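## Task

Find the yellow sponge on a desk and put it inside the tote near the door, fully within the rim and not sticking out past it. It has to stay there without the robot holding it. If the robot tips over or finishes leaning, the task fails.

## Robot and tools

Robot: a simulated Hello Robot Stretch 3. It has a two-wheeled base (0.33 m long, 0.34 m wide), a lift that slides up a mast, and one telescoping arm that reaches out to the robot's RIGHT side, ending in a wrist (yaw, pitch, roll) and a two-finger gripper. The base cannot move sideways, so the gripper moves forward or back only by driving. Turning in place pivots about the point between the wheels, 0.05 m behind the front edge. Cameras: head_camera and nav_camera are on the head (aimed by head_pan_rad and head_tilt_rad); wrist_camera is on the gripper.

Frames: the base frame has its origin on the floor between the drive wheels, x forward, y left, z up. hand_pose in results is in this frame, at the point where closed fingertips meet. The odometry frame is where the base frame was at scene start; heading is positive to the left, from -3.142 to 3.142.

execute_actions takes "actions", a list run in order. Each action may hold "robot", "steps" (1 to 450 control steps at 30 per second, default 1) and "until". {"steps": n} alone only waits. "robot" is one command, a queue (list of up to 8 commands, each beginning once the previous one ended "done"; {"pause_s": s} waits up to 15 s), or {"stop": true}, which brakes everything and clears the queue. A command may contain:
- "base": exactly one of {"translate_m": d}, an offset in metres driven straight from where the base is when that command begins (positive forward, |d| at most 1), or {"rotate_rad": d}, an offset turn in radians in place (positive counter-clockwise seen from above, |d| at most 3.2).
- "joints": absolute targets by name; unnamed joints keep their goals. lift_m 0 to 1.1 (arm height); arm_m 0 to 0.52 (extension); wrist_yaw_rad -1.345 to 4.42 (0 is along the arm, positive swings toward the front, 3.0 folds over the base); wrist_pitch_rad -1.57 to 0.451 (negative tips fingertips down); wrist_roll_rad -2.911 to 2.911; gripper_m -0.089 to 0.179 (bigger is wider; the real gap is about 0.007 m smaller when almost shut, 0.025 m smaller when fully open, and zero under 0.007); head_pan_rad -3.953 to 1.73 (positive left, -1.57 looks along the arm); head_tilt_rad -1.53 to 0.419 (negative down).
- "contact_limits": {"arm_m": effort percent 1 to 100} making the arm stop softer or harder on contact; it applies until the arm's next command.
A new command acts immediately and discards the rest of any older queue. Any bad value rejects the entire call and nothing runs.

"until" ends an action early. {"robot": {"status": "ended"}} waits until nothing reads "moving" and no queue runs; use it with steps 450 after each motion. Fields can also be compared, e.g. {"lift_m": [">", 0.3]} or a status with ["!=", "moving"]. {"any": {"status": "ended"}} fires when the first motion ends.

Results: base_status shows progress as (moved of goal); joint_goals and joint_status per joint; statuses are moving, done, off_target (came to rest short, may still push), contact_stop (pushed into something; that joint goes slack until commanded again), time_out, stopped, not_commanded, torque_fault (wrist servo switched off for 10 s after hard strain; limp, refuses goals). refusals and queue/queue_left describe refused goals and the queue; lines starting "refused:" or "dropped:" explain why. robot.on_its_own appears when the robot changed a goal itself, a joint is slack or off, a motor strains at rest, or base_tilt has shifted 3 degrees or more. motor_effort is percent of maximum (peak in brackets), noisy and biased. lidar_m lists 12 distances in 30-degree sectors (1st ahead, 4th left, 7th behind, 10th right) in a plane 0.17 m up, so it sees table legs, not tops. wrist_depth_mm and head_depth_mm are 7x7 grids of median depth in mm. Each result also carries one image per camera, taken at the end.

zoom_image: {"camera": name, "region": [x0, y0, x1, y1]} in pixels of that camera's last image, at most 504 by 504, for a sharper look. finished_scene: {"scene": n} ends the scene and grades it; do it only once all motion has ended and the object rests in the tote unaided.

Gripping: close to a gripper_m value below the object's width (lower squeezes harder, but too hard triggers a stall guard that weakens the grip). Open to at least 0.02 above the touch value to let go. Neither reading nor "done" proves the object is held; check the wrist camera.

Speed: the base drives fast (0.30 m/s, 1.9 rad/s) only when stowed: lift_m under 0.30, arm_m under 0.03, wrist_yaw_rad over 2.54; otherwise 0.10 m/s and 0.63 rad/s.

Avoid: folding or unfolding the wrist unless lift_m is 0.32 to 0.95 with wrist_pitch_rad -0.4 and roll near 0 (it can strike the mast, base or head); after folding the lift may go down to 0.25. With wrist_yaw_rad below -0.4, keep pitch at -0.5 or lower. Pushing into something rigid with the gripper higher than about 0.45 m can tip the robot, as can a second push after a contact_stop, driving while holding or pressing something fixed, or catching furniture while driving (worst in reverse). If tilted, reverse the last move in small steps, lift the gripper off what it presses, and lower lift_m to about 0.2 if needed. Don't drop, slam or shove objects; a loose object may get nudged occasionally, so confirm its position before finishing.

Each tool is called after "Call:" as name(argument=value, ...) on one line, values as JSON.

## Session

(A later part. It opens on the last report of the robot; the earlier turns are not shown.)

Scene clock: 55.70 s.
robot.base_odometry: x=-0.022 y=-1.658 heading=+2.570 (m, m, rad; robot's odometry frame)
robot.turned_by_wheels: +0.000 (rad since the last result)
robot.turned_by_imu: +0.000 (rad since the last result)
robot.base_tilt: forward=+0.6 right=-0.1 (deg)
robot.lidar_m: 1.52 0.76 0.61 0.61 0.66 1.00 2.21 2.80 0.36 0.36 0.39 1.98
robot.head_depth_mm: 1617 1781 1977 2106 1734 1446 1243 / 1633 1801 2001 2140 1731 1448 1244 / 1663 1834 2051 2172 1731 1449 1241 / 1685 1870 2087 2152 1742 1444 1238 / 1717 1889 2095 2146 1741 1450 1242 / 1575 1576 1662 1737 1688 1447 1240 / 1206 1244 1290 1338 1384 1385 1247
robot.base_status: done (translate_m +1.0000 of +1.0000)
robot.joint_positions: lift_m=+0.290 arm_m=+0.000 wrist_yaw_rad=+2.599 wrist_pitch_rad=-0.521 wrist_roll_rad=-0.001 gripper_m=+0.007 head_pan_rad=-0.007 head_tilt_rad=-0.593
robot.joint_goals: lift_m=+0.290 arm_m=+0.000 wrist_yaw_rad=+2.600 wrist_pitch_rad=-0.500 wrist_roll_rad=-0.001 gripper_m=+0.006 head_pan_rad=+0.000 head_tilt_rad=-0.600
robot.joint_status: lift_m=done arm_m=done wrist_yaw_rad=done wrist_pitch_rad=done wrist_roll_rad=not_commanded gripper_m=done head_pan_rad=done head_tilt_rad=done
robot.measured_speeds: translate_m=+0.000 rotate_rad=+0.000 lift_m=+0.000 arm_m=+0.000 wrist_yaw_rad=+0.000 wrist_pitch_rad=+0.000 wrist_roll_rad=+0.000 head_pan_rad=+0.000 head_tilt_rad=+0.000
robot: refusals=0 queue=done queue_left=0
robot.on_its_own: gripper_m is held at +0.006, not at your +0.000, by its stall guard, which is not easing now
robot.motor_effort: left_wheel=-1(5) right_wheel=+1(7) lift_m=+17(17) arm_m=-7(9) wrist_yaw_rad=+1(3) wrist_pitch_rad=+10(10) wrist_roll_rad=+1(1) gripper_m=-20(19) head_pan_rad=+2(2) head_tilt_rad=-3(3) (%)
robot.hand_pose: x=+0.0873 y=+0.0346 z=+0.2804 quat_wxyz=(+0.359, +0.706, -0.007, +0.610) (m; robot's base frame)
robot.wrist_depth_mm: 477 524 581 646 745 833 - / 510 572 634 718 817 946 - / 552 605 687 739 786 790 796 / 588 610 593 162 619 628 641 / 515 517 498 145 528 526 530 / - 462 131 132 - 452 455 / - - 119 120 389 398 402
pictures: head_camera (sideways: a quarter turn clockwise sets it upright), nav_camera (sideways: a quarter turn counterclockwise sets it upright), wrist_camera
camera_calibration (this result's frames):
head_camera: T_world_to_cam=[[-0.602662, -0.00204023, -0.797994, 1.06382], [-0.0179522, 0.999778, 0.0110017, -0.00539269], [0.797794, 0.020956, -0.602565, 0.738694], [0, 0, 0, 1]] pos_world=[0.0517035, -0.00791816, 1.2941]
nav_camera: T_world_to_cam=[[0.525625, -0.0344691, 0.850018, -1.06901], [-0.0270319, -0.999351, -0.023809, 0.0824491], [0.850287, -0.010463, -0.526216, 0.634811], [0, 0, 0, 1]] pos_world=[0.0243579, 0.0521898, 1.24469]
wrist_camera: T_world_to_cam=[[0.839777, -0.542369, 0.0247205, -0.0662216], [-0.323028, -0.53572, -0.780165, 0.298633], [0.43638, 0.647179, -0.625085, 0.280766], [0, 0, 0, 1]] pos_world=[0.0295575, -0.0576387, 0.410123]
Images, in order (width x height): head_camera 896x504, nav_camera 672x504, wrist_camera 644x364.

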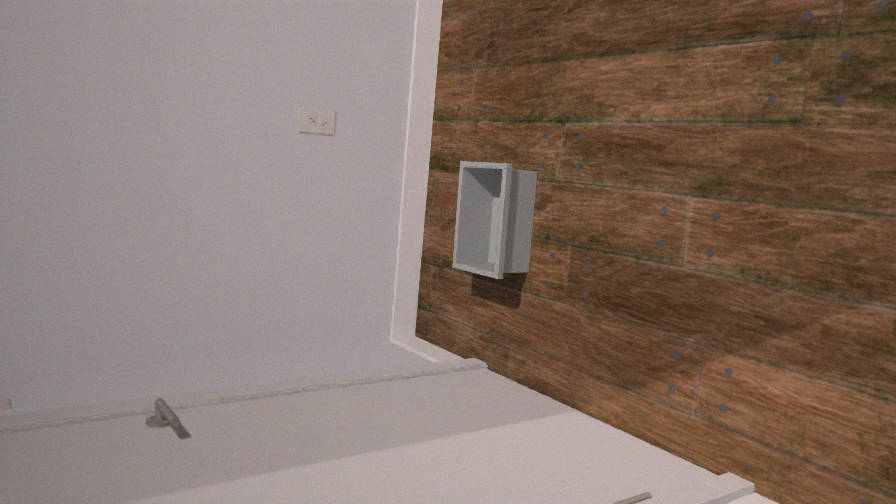

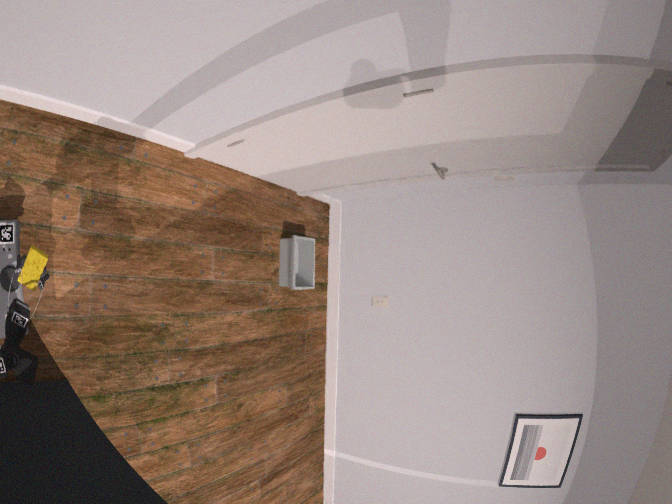

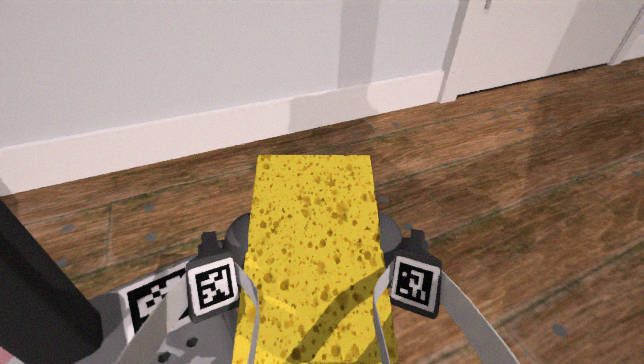

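Tote at about (1.47,-0.05).

Call:
execute_actions(actions=[{"robot":[{"base":{"translate_m":1}},{"base":{"rotate_rad":1.52},"joints":{"wrist_yaw_rad":0,"lift_m":0.32,"arm_m":0.25,"head_pan_rad":-1.6,"head_tilt_rad":-1}}],"steps":450,"until":{"robot":{"wrist_yaw_rad":["<",1]}}},{"robot":{"joints":{"wrist_pitch_rad":-1.0}},"steps":450,"until":{"robot":{"status":"ended"}}}])

Scene clock: 64.20 s.
robot.base_odometry: x=-0.862 y=-1.117 heading=-2.194 (m, m, rad; robot's odometry frame)
robot.turned_by_wheels: +1.520 (rad since the last result)
robot.turned_by_imu: +1.488 (rad since the last result)
robot.base_tilt: forward=+0.5 right=-0.1 (deg)
robot.lidar_m: 0.45 0.48 0.72 2.62 1.02 1.19 2.94 1.28 0.99 0.97 0.60 0.46
robot.head_depth_mm: 921 1081 1320 1474 1324 1205 1123 / 925 1094 1337 1474 1331 1204 - / 932 1105 1356 1476 1276 1211 - / 939 1113 1372 1480 1313 1217 - / 946 1125 1394 1481 1318 1217 1116 / 955 1139 1415 1483 1342 1217 1114 / 963 1119 1235 1242 1257 1204 1116
robot.base_status: done (rotate_rad +1.5199 of +1.5200)
robot.joint_positions: lift_m=+0.320 arm_m=+0.250 wrist_yaw_rad=+0.001 wrist_pitch_rad=-1.004 wrist_roll_rad=-0.001 gripper_m=+0.007 head_pan_rad=-1.593 head_tilt_rad=-0.988
robot.joint_goals: lift_m=+0.320 arm_m=+0.250 wrist_yaw_rad=+0.000 wrist_pitch_rad=-1.000 wrist_roll_rad=-0.001 gripper_m=+0.006 head_pan_rad=-1.600 head_tilt_rad=-1.000
robot.joint_status: lift_m=done arm_m=done wrist_yaw_rad=done wrist_pitch_rad=done wrist_roll_rad=not_commanded gripper_m=done head_pan_rad=done head_tilt_rad=done
robot.measured_speeds: translate_m=+0.000 rotate_rad=+0.000 lift_m=+0.000 arm_m=+0.000 wrist_yaw_rad=+0.000 wrist_pitch_rad=+0.000 wrist_roll_rad=+0.000 head_pan_rad=+0.000 head_tilt_rad=+0.000
robot: refusals=0 queue=done queue_left=0
robot.on_its_own: gripper_m is held at +0.006, not at your +0.000, by its stall guard, which is not easing now
robot.motor_effort: left_wheel=+0(7) right_wheel=+2(10) lift_m=+20(21) arm_m=+5(5) wrist_yaw_rad=-2(2) wrist_pitch_rad=+2(11) wrist_roll_rad=+0(0) gripper_m=-20(19) head_pan_rad=-3(30) head_tilt_rad=-5(27) (%)
robot.hand_pose: x=-0.0215 y=-0.5119 z=+0.2295 quat_wxyz=(+0.621, +0.341, -0.619, -0.340) (m; robot's base frame)
robot.wrist_depth_mm: 481 513 513 515 522 512 516 / 456 469 476 480 490 495 497 / 430 433 442 446 453 458 465 / 401 400 309 162 317 420 432 / 375 376 315 145 350 392 404 / 358 349 131 132 - 366 379 / 335 329 277 121 338 347 355
pictures: head_camera (sideways: a quarter turn clockwise sets it upright), nav_camera (sideways: a quarter turn counterclockwise sets it upright), wrist_camera
camera_calibration (this result's frames):
head_camera: T_world_to_cam=[[0.0130568, 0.862963, -0.505098, 0.678411], [0.999799, -0.00358399, 0.0197215, -0.0229452], [0.0152086, -0.505254, -0.862836, 1.08193], [0, 0, 0, 1]] pos_world=[-0.00237201, -0.0388759, 1.27665]
nav_camera: T_world_to_cam=[[-0.0489537, -0.811258, 0.582636, -0.717035], [-0.998646, 0.0500229, -0.0142559, 0.075929], [-0.01758, -0.582545, -0.812608, 1.01261], [0, 0, 0, 1]] pos_world=[0.0585264, 0.00439195, 1.24171]
wrist_camera: T_world_to_cam=[[-0.999226, 0.015134, 0.0363077, -0.0268022], [-0.000684299, 0.916197, -0.400728, 0.594069], [-0.0393296, -0.400443, -0.915477, 0.170303], [0, 0, 0, 1]] pos_world=[-0.019677, -0.475682, 0.394941]
Images, in order (width x height): head_camera 896x504, nav_camera 672x504, wrist_camera 644x364.

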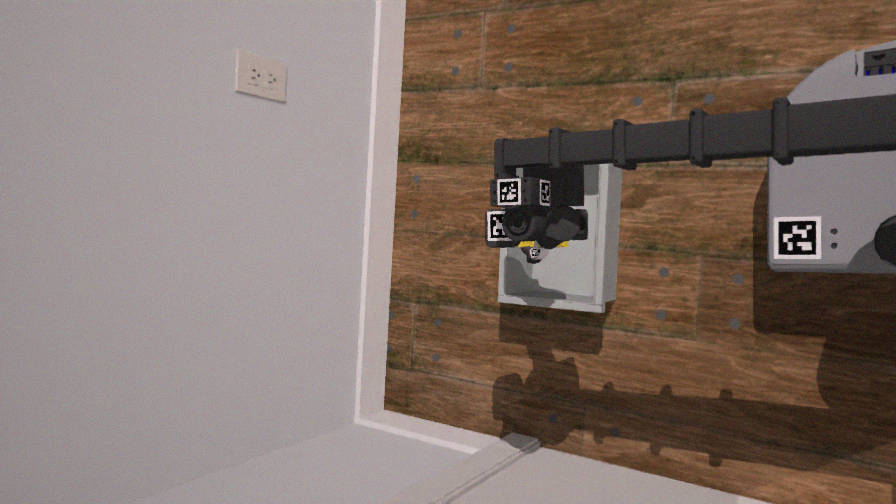

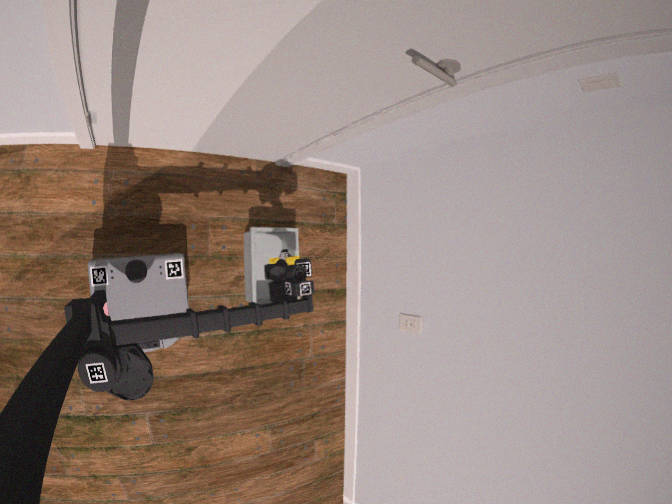

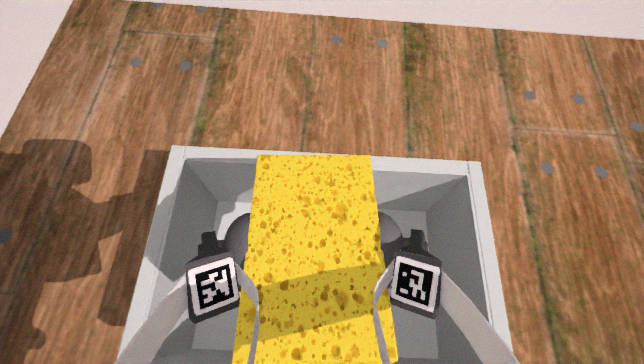

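Call:
execute_actions(actions=[{"robot":[{"joints":{"arm_m":0.275,"lift_m":0.143}},{"joints":{"gripper_m":0.11}},{"joints":{"lift_m":0.27}}],"steps":450,"until":{"robot":{"status":"ended"}}}])

Scene clock: 70.43 s.
robot.base_odometry: x=-0.862 y=-1.117 heading=-2.194 (m, m, rad; robot's odometry frame)
robot.turned_by_wheels: +0.000 (rad since the last result)
robot.turned_by_imu: -0.001 (rad since the last result)
robot.base_tilt: forward=+0.5 right=-0.1 (deg)
robot.lidar_m: 0.45 0.48 0.72 2.62 1.02 1.19 2.94 1.28 0.99 0.97 0.60 0.46
robot.head_depth_mm: 919 1082 1324 1473 1326 1208 1120 / 926 1091 1336 1463 1326 1214 - / 932 1100 1352 1494 1275 1214 - / 937 1114 1371 1474 1306 1209 - / 946 1128 1386 1481 1317 1212 1114 / 958 1137 1406 1481 1337 1215 1117 / 961 1116 1239 1240 1263 1200 1121
robot.base_status: done (rotate_rad +1.5199 of +1.5200)
robot.joint_positions: lift_m=+0.270 arm_m=+0.275 wrist_yaw_rad=+0.001 wrist_pitch_rad=-1.005 wrist_roll_rad=-0.001 gripper_m=+0.110 head_pan_rad=-1.593 head_tilt_rad=-0.988
robot.joint_goals: lift_m=+0.270 arm_m=+0.275 wrist_yaw_rad=+0.000 wrist_pitch_rad=-1.000 wrist_roll_rad=-0.001 gripper_m=+0.110 head_pan_rad=-1.600 head_tilt_rad=-1.000
robot.joint_status: lift_m=done arm_m=done wrist_yaw_rad=done wrist_pitch_rad=done wrist_roll_rad=not_commanded gripper_m=done head_pan_rad=done head_tilt_rad=done
robot.measured_speeds: translate_m=+0.000 rotate_rad=+0.000 lift_m=+0.000 arm_m=+0.000 wrist_yaw_rad=+0.000 wrist_pitch_rad=+0.000 wrist_roll_rad=+0.000 head_pan_rad=+0.000 head_tilt_rad=+0.000
robot: refusals=0 queue=done queue_left=0
robot.motor_effort: left_wheel=-1(1) right_wheel=+2(2) lift_m=+21(21) arm_m=+5(6) wrist_yaw_rad=-1(1) wrist_pitch_rad=+3(3) wrist_roll_rad=+0(1) gripper_m=+0(81) head_pan_rad=-3(3) head_tilt_rad=-5(5) (%)
robot.hand_pose: x=-0.0215 y=-0.5366 z=+0.1793 quat_wxyz=(+0.620, +0.341, -0.619, -0.340) (m; robot's base frame)
robot.wrist_depth_mm: 433 444 445 455 464 463 470 / 403 413 412 416 424 430 438 / 377 379 386 389 394 396 405 / 353 255 273 264 256 252 374 / 330 237 336 330 335 251 351 / 310 207 313 278 317 217 330 / 294 245 296 292 304 246 311
pictures: head_camera (sideways: a quarter turn clockwise sets it upright), nav_camera (sideways: a quarter turn counterclockwise sets it upright), wrist_camera
camera_calibration (this result's frames):
head_camera: T_world_to_cam=[[0.0130566, 0.862963, -0.505098, 0.678411], [0.999799, -0.00358376, 0.0197215, -0.0229452], [0.0152088, -0.505254, -0.862837, 1.08193], [0, 0, 0, 1]] pos_world=[-0.002372, -0.0388759, 1.27665]
nav_camera: T_world_to_cam=[[-0.0489535, -0.811258, 0.582636, -0.717035], [-0.998646, 0.0500227, -0.0142558, 0.075929], [-0.0175798, -0.582545, -0.812608, 1.01261], [0, 0, 0, 1]] pos_world=[0.0585264, 0.00439197, 1.24171]
wrist_camera: T_world_to_cam=[[-0.999225, 0.0151641, 0.0363287, -0.024604], [-0.000613771, 0.916719, -0.399533, 0.596675], [-0.0393618, -0.399245, -0.915999, 0.115222], [0, 0, 0, 1]] pos_world=[-0.0196833, -0.500608, 0.344828]
Images, in order (width x height): head_camera 896x504, nav_camera 672x504, wrist_camera 644x364.

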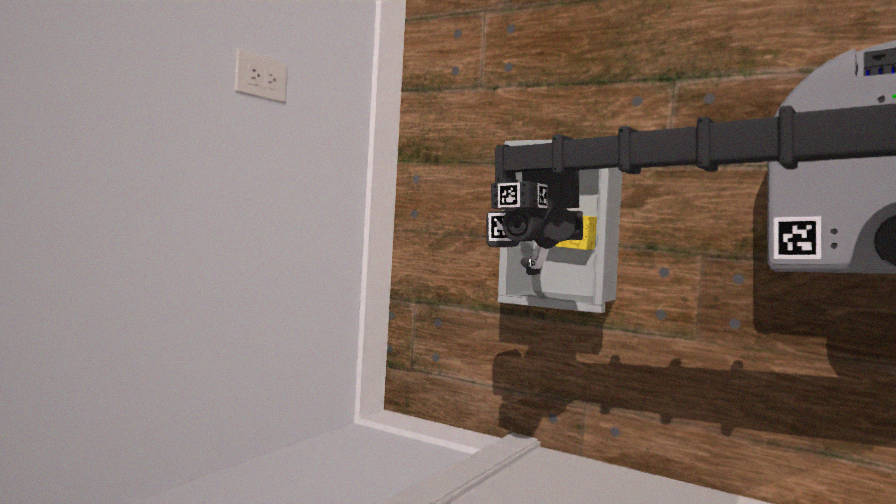

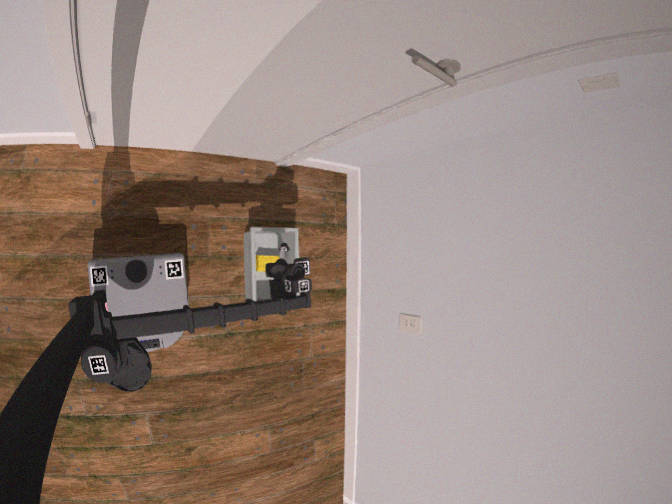

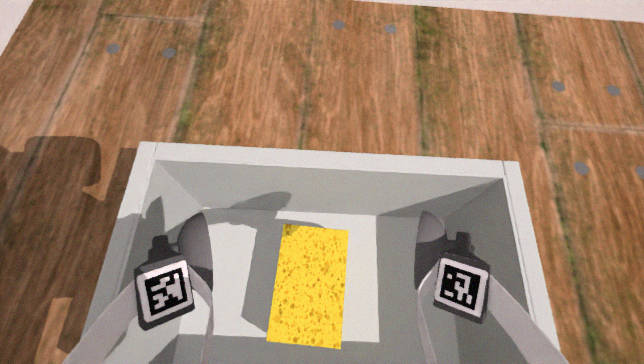

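Call:
finished_scene(scene=2)

The scene is finished: the task was done.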